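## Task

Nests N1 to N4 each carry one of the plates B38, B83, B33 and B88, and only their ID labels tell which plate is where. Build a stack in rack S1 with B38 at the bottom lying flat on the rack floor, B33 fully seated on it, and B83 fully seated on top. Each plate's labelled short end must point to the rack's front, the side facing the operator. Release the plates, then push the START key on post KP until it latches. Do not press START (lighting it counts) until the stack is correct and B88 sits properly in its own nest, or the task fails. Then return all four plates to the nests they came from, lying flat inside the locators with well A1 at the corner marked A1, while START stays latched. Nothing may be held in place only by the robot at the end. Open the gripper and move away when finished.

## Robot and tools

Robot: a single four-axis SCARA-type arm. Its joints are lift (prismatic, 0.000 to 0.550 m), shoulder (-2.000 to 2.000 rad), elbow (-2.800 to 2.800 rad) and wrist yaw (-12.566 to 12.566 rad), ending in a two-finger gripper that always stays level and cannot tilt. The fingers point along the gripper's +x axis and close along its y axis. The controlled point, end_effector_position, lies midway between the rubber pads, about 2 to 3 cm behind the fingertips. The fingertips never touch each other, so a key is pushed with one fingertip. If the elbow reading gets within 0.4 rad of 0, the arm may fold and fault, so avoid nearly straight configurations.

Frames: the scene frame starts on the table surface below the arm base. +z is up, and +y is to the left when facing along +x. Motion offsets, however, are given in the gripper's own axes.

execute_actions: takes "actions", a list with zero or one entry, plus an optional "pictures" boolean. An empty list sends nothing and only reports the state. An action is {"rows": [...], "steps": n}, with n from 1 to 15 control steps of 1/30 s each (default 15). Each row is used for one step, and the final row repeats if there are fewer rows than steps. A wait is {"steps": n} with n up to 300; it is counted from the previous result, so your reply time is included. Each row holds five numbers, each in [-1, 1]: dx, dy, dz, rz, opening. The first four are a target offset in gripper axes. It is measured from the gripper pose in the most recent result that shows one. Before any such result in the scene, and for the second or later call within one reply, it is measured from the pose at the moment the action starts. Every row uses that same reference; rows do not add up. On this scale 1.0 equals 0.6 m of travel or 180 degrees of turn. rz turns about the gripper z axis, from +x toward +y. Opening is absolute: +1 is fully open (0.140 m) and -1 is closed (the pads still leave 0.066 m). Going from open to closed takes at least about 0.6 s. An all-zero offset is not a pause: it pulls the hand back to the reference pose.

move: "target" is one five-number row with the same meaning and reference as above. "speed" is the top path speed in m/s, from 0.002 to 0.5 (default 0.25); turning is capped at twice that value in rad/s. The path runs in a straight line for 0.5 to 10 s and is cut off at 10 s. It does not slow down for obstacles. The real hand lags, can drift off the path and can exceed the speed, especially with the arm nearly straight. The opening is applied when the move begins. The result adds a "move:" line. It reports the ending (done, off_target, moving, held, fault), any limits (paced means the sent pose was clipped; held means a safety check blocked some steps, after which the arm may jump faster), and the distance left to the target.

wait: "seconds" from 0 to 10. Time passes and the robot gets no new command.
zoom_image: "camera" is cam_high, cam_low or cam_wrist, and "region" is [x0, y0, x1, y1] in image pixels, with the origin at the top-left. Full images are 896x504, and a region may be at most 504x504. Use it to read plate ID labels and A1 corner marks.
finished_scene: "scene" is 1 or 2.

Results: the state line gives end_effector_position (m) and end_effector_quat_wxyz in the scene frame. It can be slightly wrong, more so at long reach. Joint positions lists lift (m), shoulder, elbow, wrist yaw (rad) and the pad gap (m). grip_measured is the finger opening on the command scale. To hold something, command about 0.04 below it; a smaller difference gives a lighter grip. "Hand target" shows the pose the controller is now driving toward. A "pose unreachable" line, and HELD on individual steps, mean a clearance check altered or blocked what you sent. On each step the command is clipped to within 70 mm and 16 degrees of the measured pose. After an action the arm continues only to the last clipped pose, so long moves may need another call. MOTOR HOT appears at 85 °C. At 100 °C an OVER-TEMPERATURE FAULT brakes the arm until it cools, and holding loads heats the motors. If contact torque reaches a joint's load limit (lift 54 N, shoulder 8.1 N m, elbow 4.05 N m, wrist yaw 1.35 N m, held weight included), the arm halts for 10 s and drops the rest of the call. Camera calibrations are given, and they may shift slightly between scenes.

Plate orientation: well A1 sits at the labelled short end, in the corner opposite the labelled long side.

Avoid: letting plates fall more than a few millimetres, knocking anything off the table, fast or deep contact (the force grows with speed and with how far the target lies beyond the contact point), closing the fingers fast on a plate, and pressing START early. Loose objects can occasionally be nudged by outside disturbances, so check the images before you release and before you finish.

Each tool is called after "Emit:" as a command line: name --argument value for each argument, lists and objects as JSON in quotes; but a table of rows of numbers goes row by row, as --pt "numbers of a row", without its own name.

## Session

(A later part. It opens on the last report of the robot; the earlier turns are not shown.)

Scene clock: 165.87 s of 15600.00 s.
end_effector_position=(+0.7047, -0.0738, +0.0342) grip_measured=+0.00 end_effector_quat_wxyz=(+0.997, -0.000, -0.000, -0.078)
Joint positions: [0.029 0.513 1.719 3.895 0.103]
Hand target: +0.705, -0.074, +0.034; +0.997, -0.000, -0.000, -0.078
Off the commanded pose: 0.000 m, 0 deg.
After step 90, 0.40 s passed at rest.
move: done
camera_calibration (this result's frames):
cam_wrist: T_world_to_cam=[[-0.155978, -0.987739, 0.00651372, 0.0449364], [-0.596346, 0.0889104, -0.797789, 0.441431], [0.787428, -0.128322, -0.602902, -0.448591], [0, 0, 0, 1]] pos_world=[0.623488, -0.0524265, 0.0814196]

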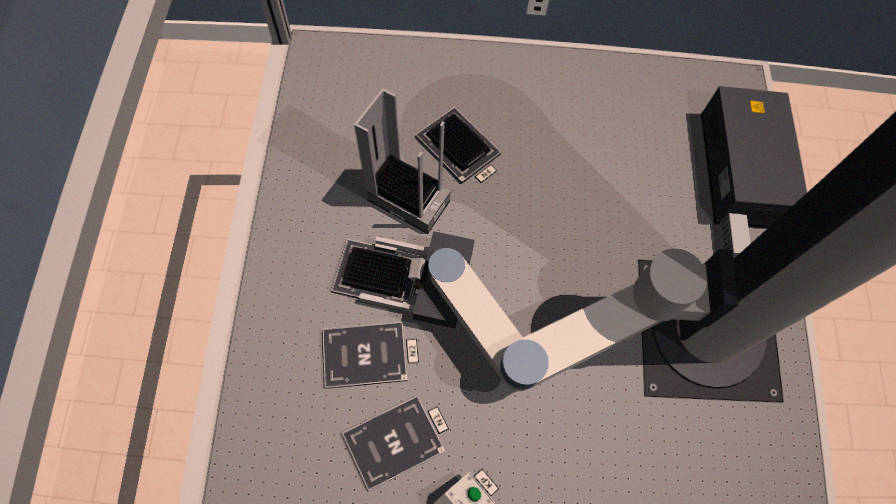

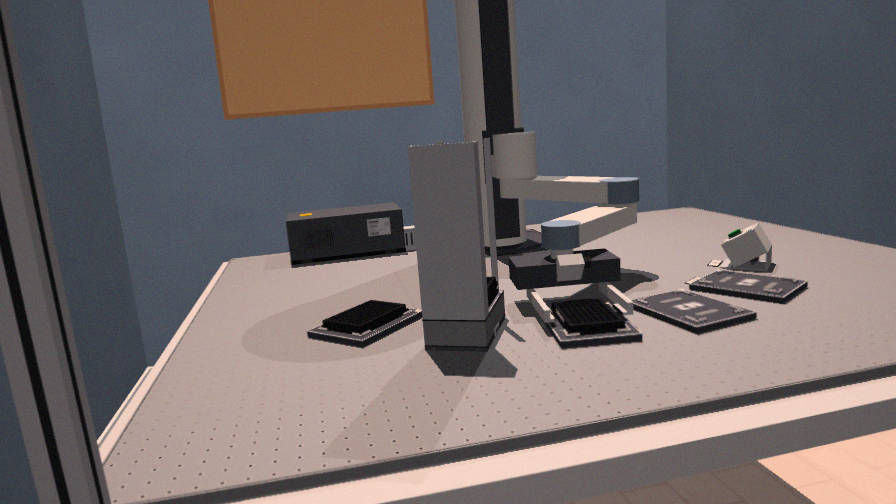

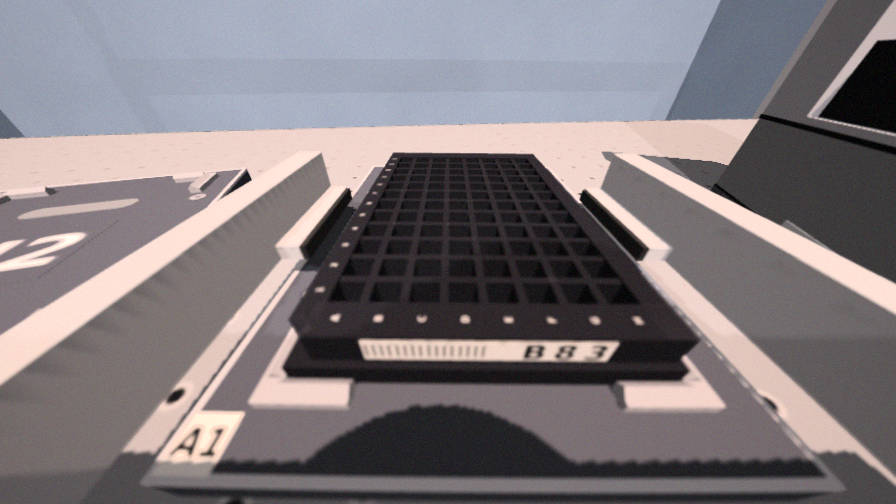

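Emit:
move --target '[0,0,0,0,-0.62]'

Emit:
move --target '[0,0,0.51,0,-0.62]' --speed 0.3

Emit:
move --target '[-0.0238,-0.3112,0,-0.1,-0.62]' --speed 0.3

Scene clock: 170.57 s of 15600.00 s.
end_effector_position=(+0.7047, -0.0738, +0.0342) grip_measured=-0.57 end_effector_quat_wxyz=(+0.997, -0.000, -0.000, -0.078)
Joint positions: [0.029 0.513 1.719 3.895 0.082]
Hand target: +0.705, -0.074, +0.034; +0.997, -0.000, -0.000, -0.078
Off the commanded pose: 0.000 m, 0 deg.
After step 90, 1.00 s passed at rest.
move: done
camera_calibration (this result's frames):
cam_wrist: T_world_to_cam=[[-0.155995, -0.987736, 0.00651372, 0.0449437], [-0.596344, 0.0889206, -0.797789, 0.441431], [0.787426, -0.128335, -0.602902, -0.44859], [0, 0, 0, 1]] pos_world=[0.623487, -0.0524296, 0.0814201]

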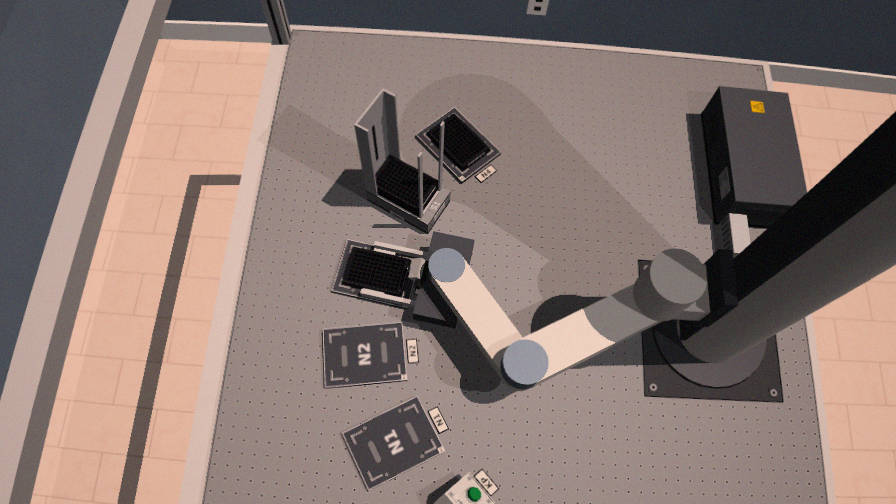

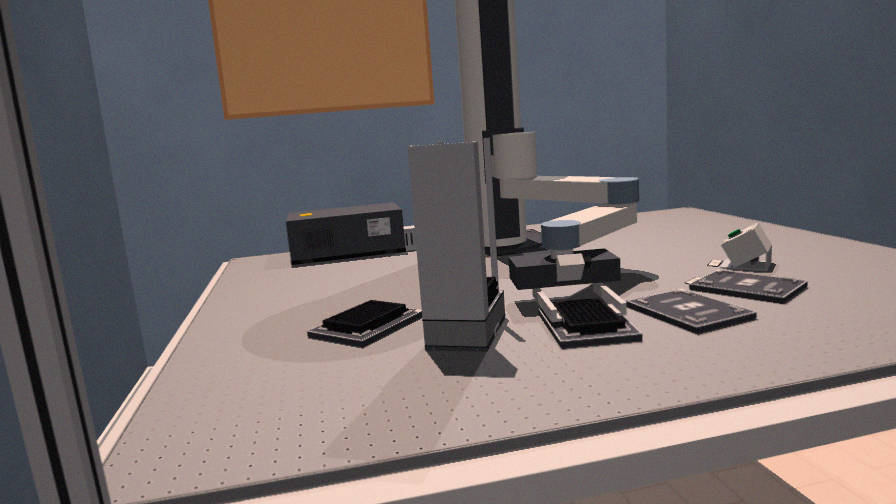

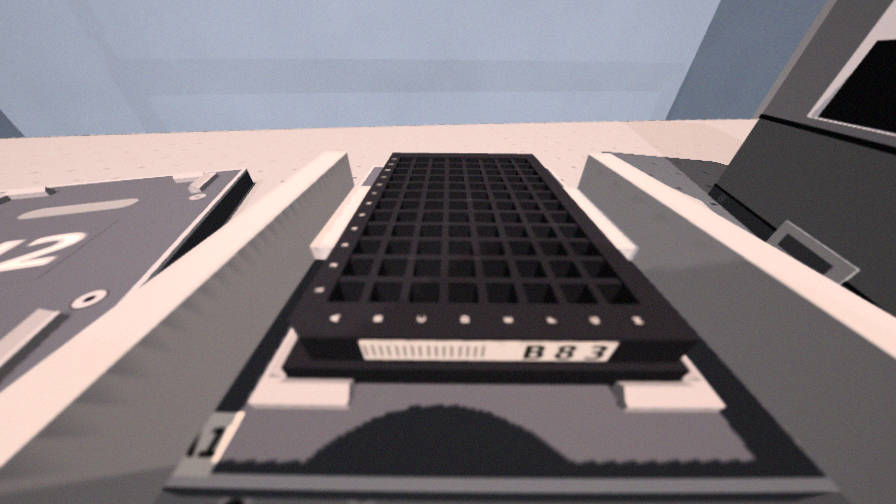

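Scene clock: 172.07 s of 15600.00 s.
end_effector_position=(+0.7047, -0.0738, +0.3403) grip_measured=-0.57 end_effector_quat_wxyz=(+0.997, -0.000, -0.000, -0.078)
Joint positions: [0.335 0.513 1.719 3.895 0.082]
Hand target: +0.705, -0.074, +0.340; +0.997, -0.000, -0.000, -0.078
Off the commanded pose: 0.000 m, 0 deg.
move: done
camera_calibration (this result's frames):
cam_wrist: T_world_to_cam=[[-0.155971, -0.98774, 0.00651372, 0.0429378], [-0.596346, 0.0889064, -0.797789, 0.685602], [0.787429, -0.128317, -0.602902, -0.264074], [0, 0, 0, 1]] pos_world=[0.623493, -0.052428, 0.387474]

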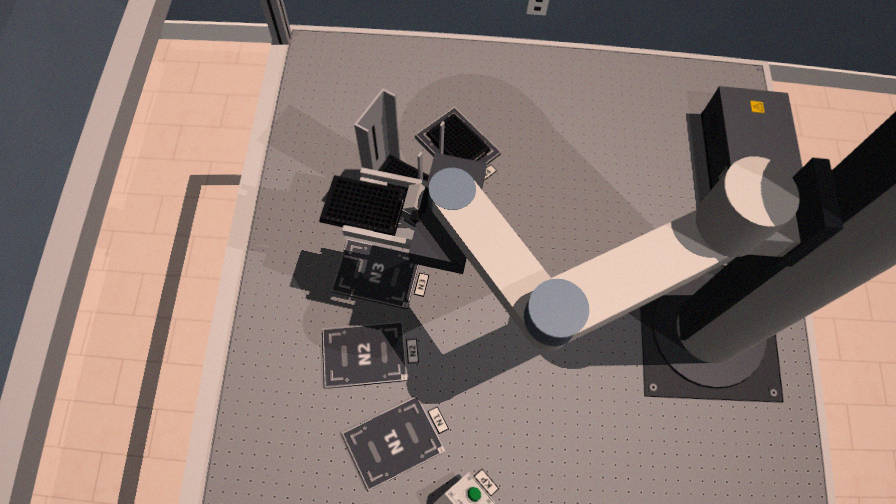

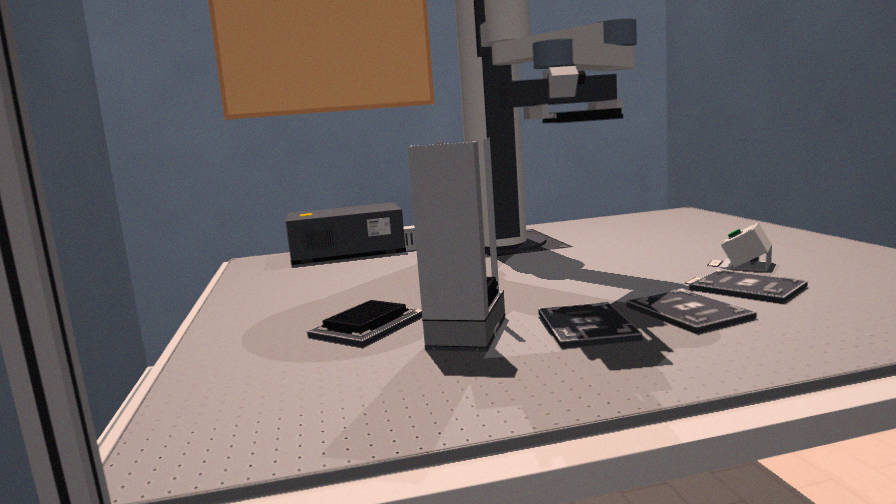

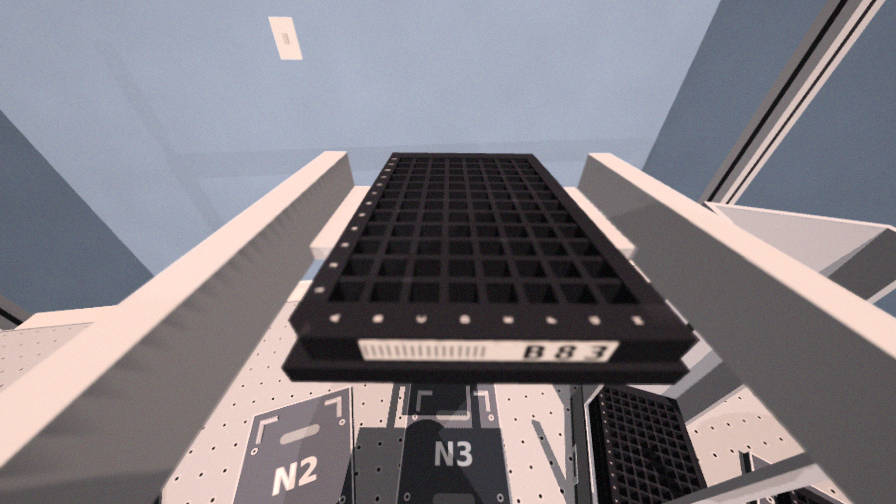

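Scene clock: 173.13 s of 15600.00 s.
end_effector_position=(+0.6616, -0.2561, +0.3403) grip_measured=-0.57 end_effector_quat_wxyz=(+0.973, -0.000, -0.000, -0.233)
Joint positions: [0.335 0.115 1.812 3.886 0.082]
Hand target: +0.662, -0.256, +0.340; +0.973, -0.000, -0.000, -0.233
Off the commanded pose: 0.000 m, 0 deg.
move: done
camera_calibration (this result's frames):
cam_wrist: T_world_to_cam=[[-0.453695, -0.891133, 0.00651372, 0.0778071], [-0.539646, 0.268914, -0.797789, 0.684721], [0.709184, -0.365468, -0.602902, -0.262533], [0, 0, 0, 1]] pos_world=[0.590992, -0.210742, 0.387474]

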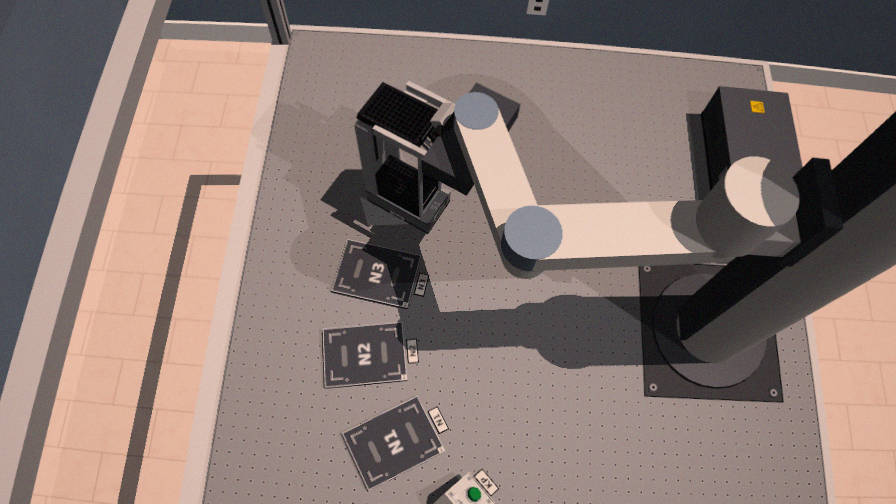

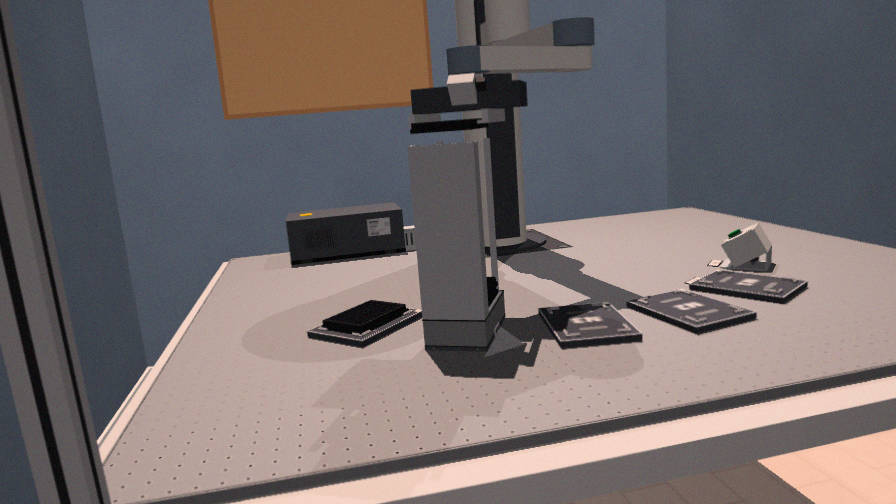

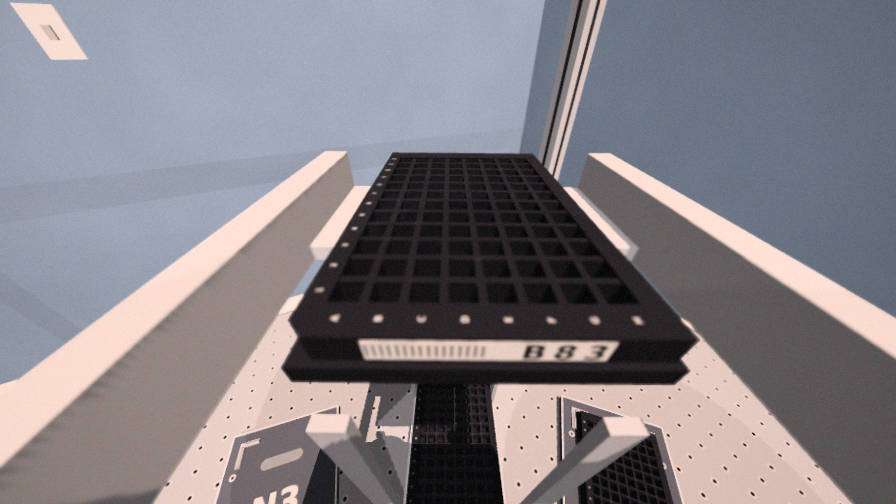

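Target ≈.099; go to .104 then .099.

Emit:
move --target '[-0.0005,0,-0.05,0,-0.62]' --speed 0.03

Emit:
move --target '[0,0,-0.344,0,-0.62]' --speed 0.15

Emit:
move --target '[0,0,-0.009,0,-0.62]' --speed 0.005

Emit:
move --target '[0,0,0,0,0.3]'

Emit:
move --target '[-0.22,0,0,0,0.3]' --speed 0.4

Scene clock: 181.20 s of 15600.00 s.
end_effector_position=(+0.6613, -0.2561, +0.3102) grip_measured=-0.57 end_effector_quat_wxyz=(+0.972, -0.000, -0.000, -0.233)
Joint positions: [0.305 0.116 1.81  3.887 0.082]
Hand target: +0.661, -0.256, +0.310; +0.973, -0.000, -0.000, -0.233
Off the commanded pose: 0.000 m, 0 deg.
After step 90, 3.83 s passed at rest.
move: done
camera_calibration (this result's frames):
cam_wrist: T_world_to_cam=[[-0.453952, -0.891002, 0.00651372, 0.0781106], [-0.539569, 0.26907, -0.797789, 0.660542], [0.709079, -0.365673, -0.602902, -0.280426], [0, 0, 0, 1]] pos_world=[0.59071, -0.210679, 0.357395]

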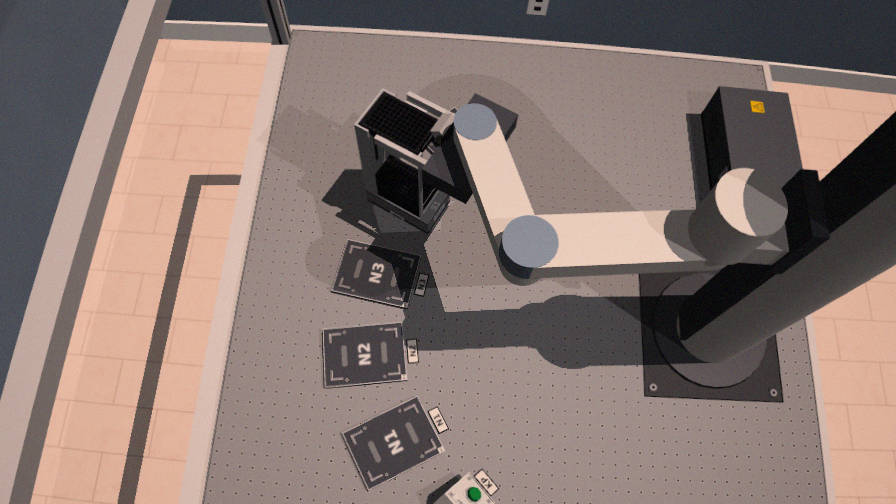

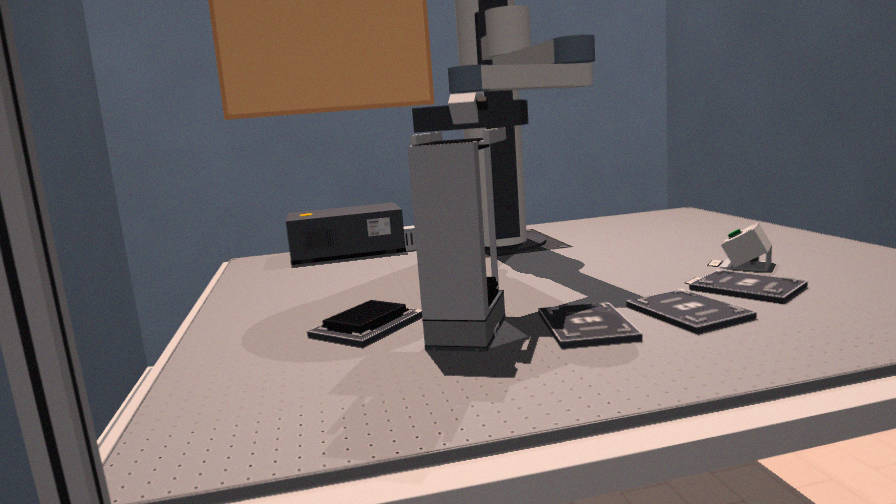

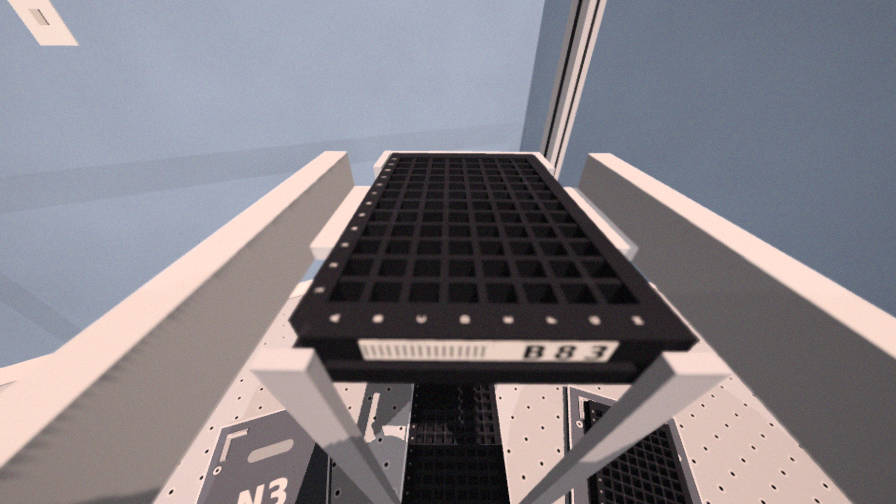

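Scene clock: 182.93 s of 15600.00 s.
end_effector_position=(+0.6613, -0.2561, +0.1037) grip_measured=-0.57 end_effector_quat_wxyz=(+0.972, -0.000, -0.000, -0.233)
Joint positions: [0.099 0.116 1.81  3.887 0.082]
Hand target: +0.661, -0.256, +0.104; +0.972, -0.000, -0.000, -0.233
Off the commanded pose: 0.000 m, 0 deg.
move: done
camera_calibration (this result's frames):
cam_wrist: T_world_to_cam=[[-0.453991, -0.890982, 0.00651372, 0.0794707], [-0.539557, 0.269094, -0.797789, 0.49581], [0.709063, -0.365704, -0.602902, -0.404906], [0, 0, 0, 1]] pos_world=[0.5907, -0.210688, 0.150915]

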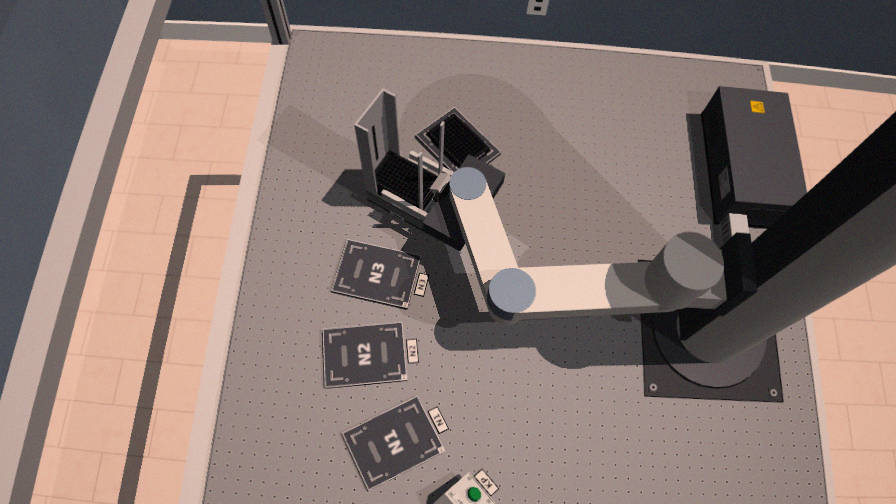

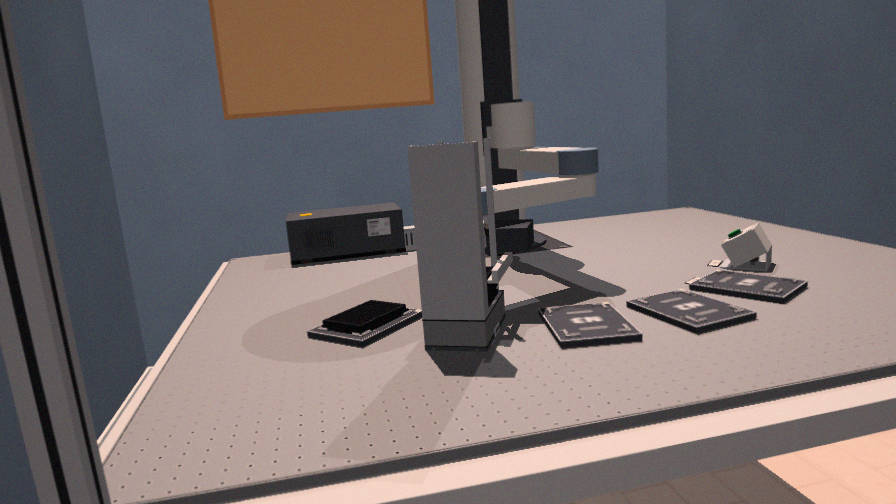

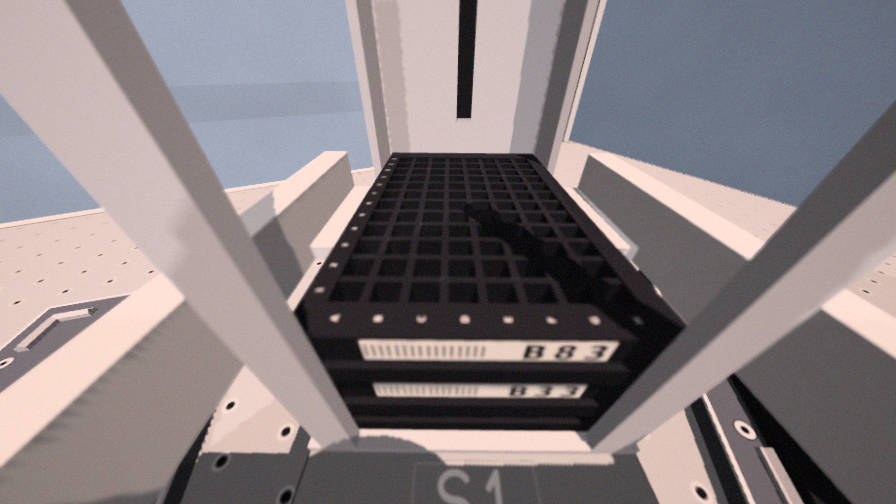

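Scene clock: 184.23 s of 15600.00 s.
end_effector_position=(+0.6613, -0.2561, +0.0991) grip_measured=-0.57 end_effector_quat_wxyz=(+0.972, -0.000, -0.000, -0.233)
Joint positions: [0.094 0.116 1.81  3.887 0.082]
Hand target: +0.661, -0.256, +0.098; +0.972, -0.000, -0.000, -0.233
Off the commanded pose: 0.001 m, 0 deg.
move: done
camera_calibration (this result's frames):
cam_wrist: T_world_to_cam=[[-0.453973, -0.890992, 0.00651372, 0.0794851], [-0.539563, 0.269082, -0.797789, 0.492099], [0.709071, -0.365689, -0.602902, -0.407693], [0, 0, 0, 1]] pos_world=[0.590686, -0.210683, 0.146274]

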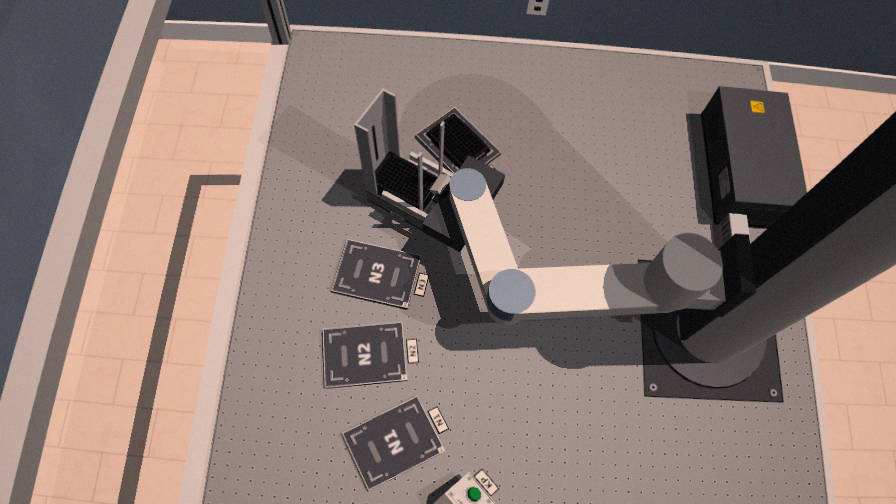

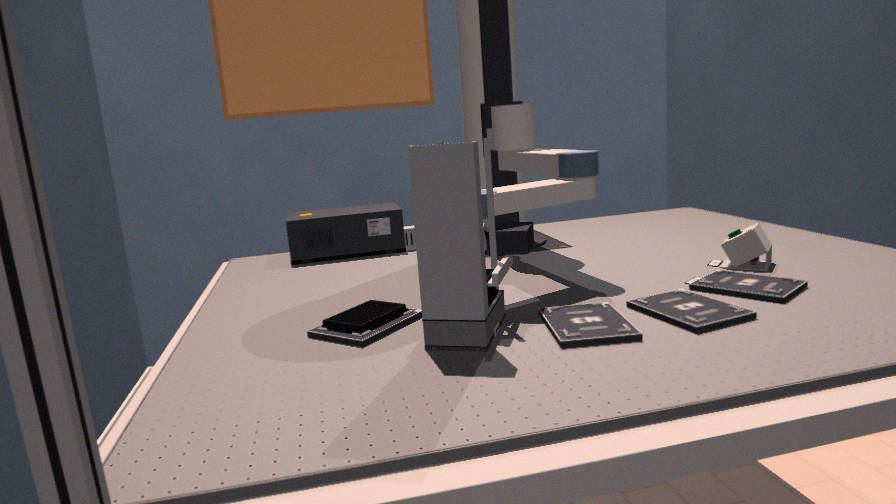

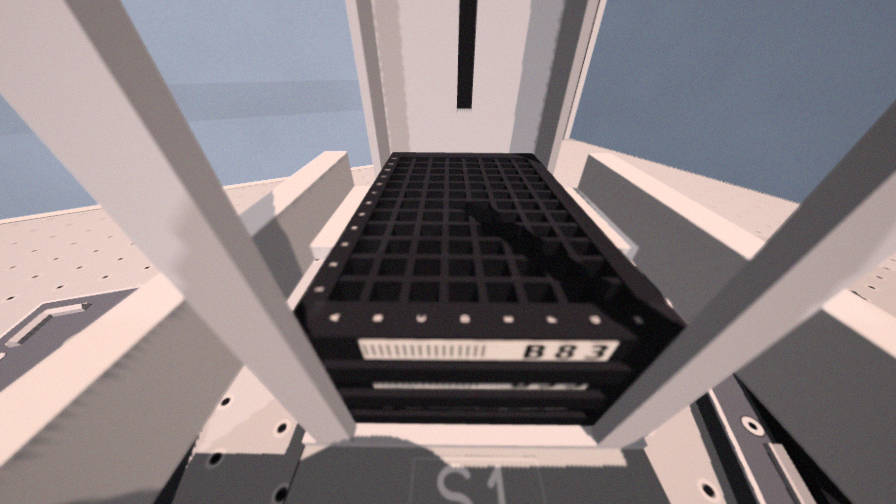

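Scene clock: 184.73 s of 15600.00 s.
end_effector_position=(+0.6613, -0.2561, +0.0991) grip_measured=+0.30 end_effector_quat_wxyz=(+0.972, -0.000, -0.000, -0.233)
Joint positions: [0.094 0.116 1.81  3.887 0.114]
Hand target: +0.661, -0.256, +0.099; +0.972, -0.000, -0.000, -0.233
Off the commanded pose: 0.000 m, 0 deg.
move: done
camera_calibration (this result's frames):
cam_wrist: T_world_to_cam=[[-0.454008, -0.890974, 0.00651372, 0.0795105], [-0.539552, 0.269104, -0.797789, 0.492152], [0.709056, -0.365717, -0.602902, -0.407652], [0, 0, 0, 1]] pos_world=[0.590688, -0.210683, 0.146341]

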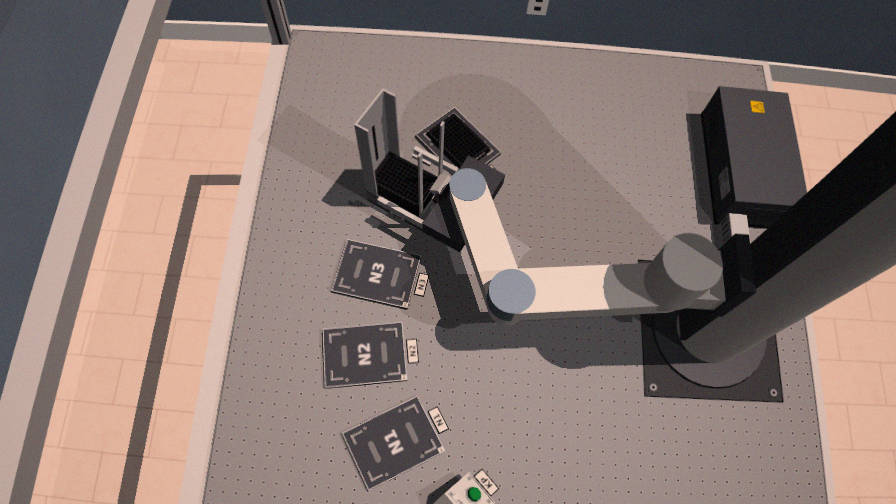

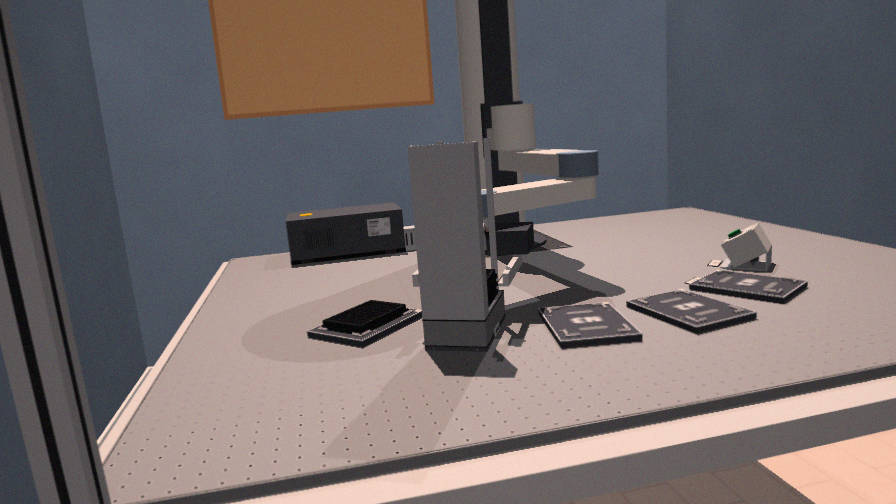

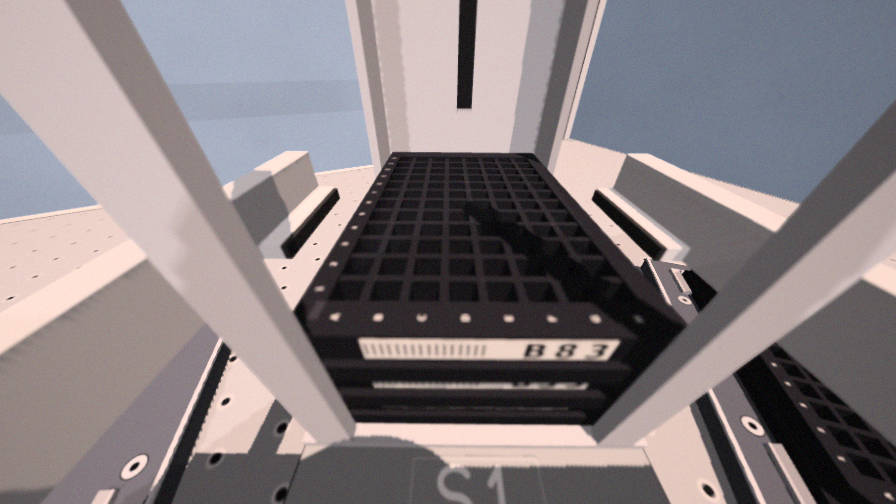

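Scene clock: 185.57 s of 15600.00 s.
end_effector_position=(+0.5436, -0.1963, +0.0991) grip_measured=+0.30 end_effector_quat_wxyz=(+0.972, -0.000, -0.000, -0.233)
Joint positions: [0.094 0.391 1.117 4.305 0.114]
Hand target: +0.544, -0.196, +0.099; +0.972, -0.000, -0.000, -0.233
Off the commanded pose: 0.000 m, 0 deg.
move: done
camera_calibration (this result's frames):
cam_wrist: T_world_to_cam=[[-0.454156, -0.890898, 0.00651372, 0.0794369], [-0.539507, 0.269193, -0.797789, 0.412534], [0.708995, -0.365835, -0.602902, -0.30233], [0, 0, 0, 1]] pos_world=[0.472992, -0.150884, 0.146322]

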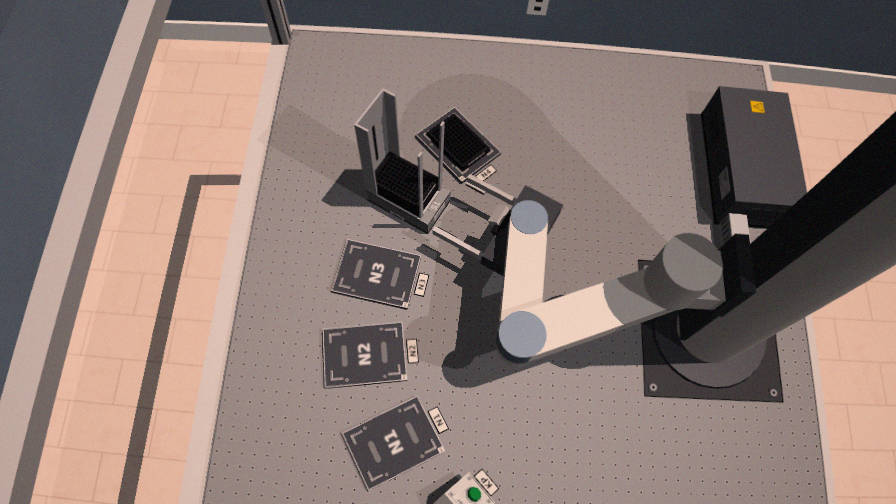

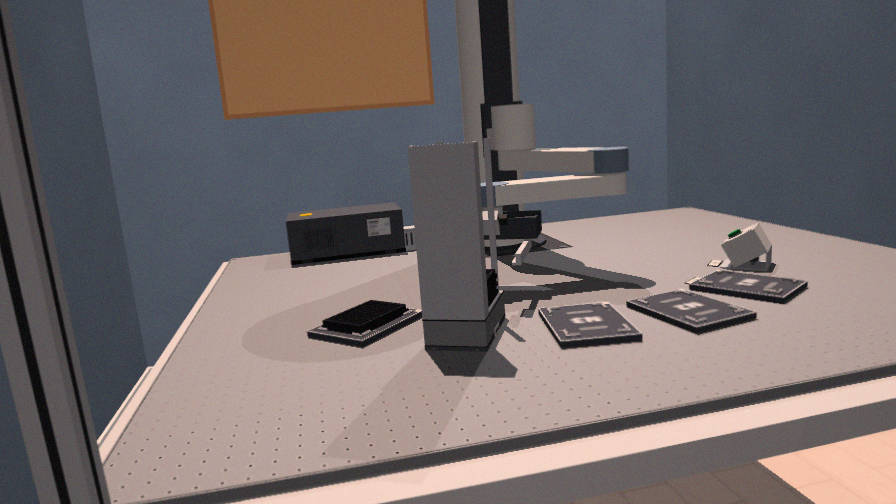

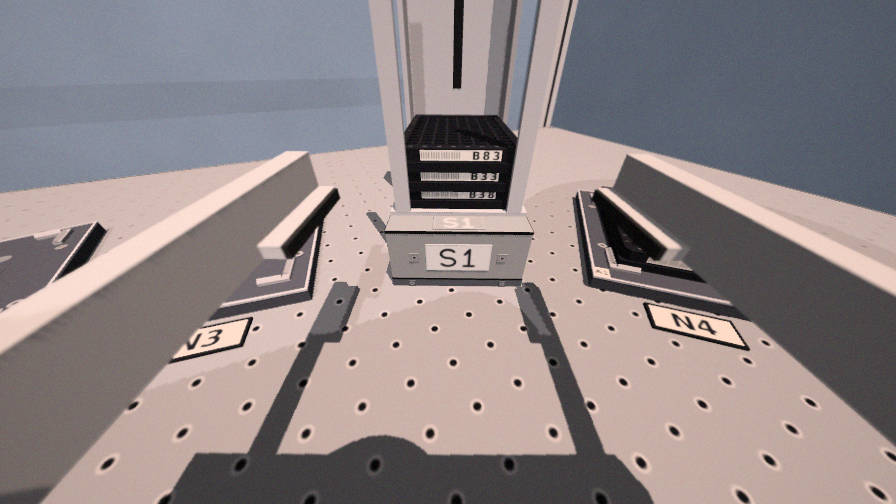

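Emit:
execute_actions --actions '[]'

Scene clock: 208.27 s of 15600.00 s.
end_effector_position=(+0.5436, -0.1963, +0.0991) grip_measured=+0.30 end_effector_quat_wxyz=(+0.972, -0.000, -0.000, -0.233)
Joint positions: [0.094 0.391 1.117 4.305 0.114]
Hand target: +0.544, -0.196, +0.099; +0.972, -0.000, -0.000, -0.233
Off the commanded pose: 0.000 m, 0 deg.
Steps of this call (steps 1 to 90: nothing new was sent; then 19.70 s passed at rest). Readings (end_effector_position):
1: (+0.5436, -0.1963, +0.0991)
2: (+0.5436, -0.1963, +0.0991)
4: (+0.5436, -0.1963, +0.0991)
8: (+0.5436, -0.1963, +0.0991)
90: the state above
camera_calibration (this result's frames):
cam_wrist: T_world_to_cam=[[-0.454113, -0.89092, 0.00651372, 0.0794187], [-0.53952, 0.269167, -0.797789, 0.412542], [0.709013, -0.365801, -0.602902, -0.302342], [0, 0, 0, 1]] pos_world=[0.473004, -0.150884, 0.146322]

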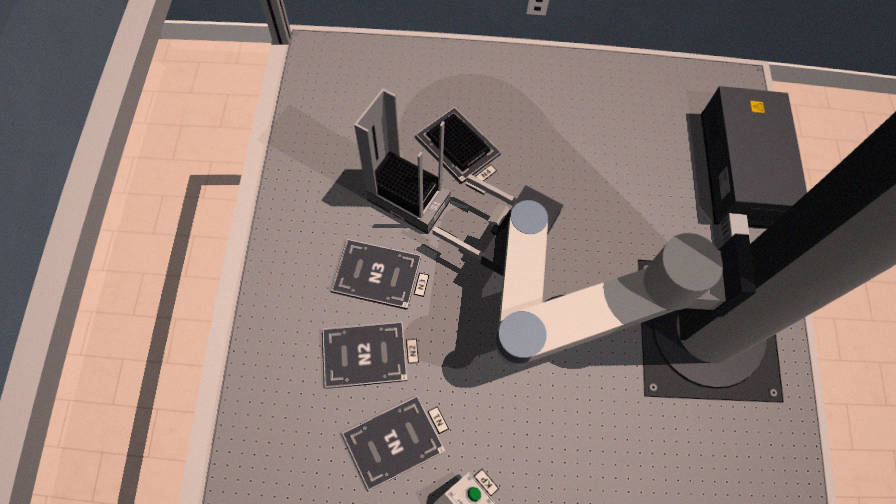

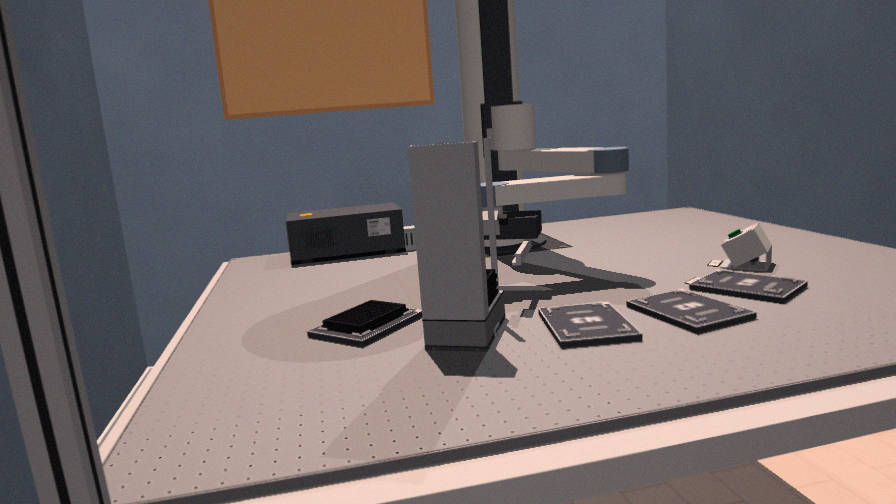

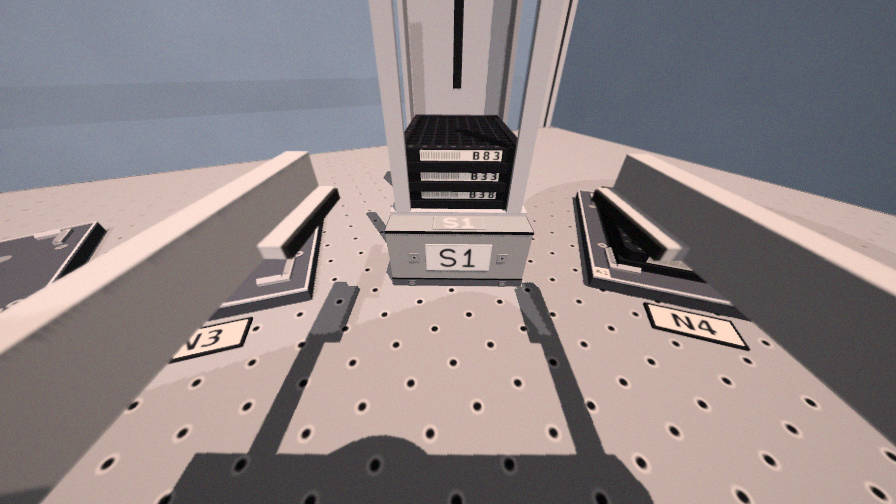

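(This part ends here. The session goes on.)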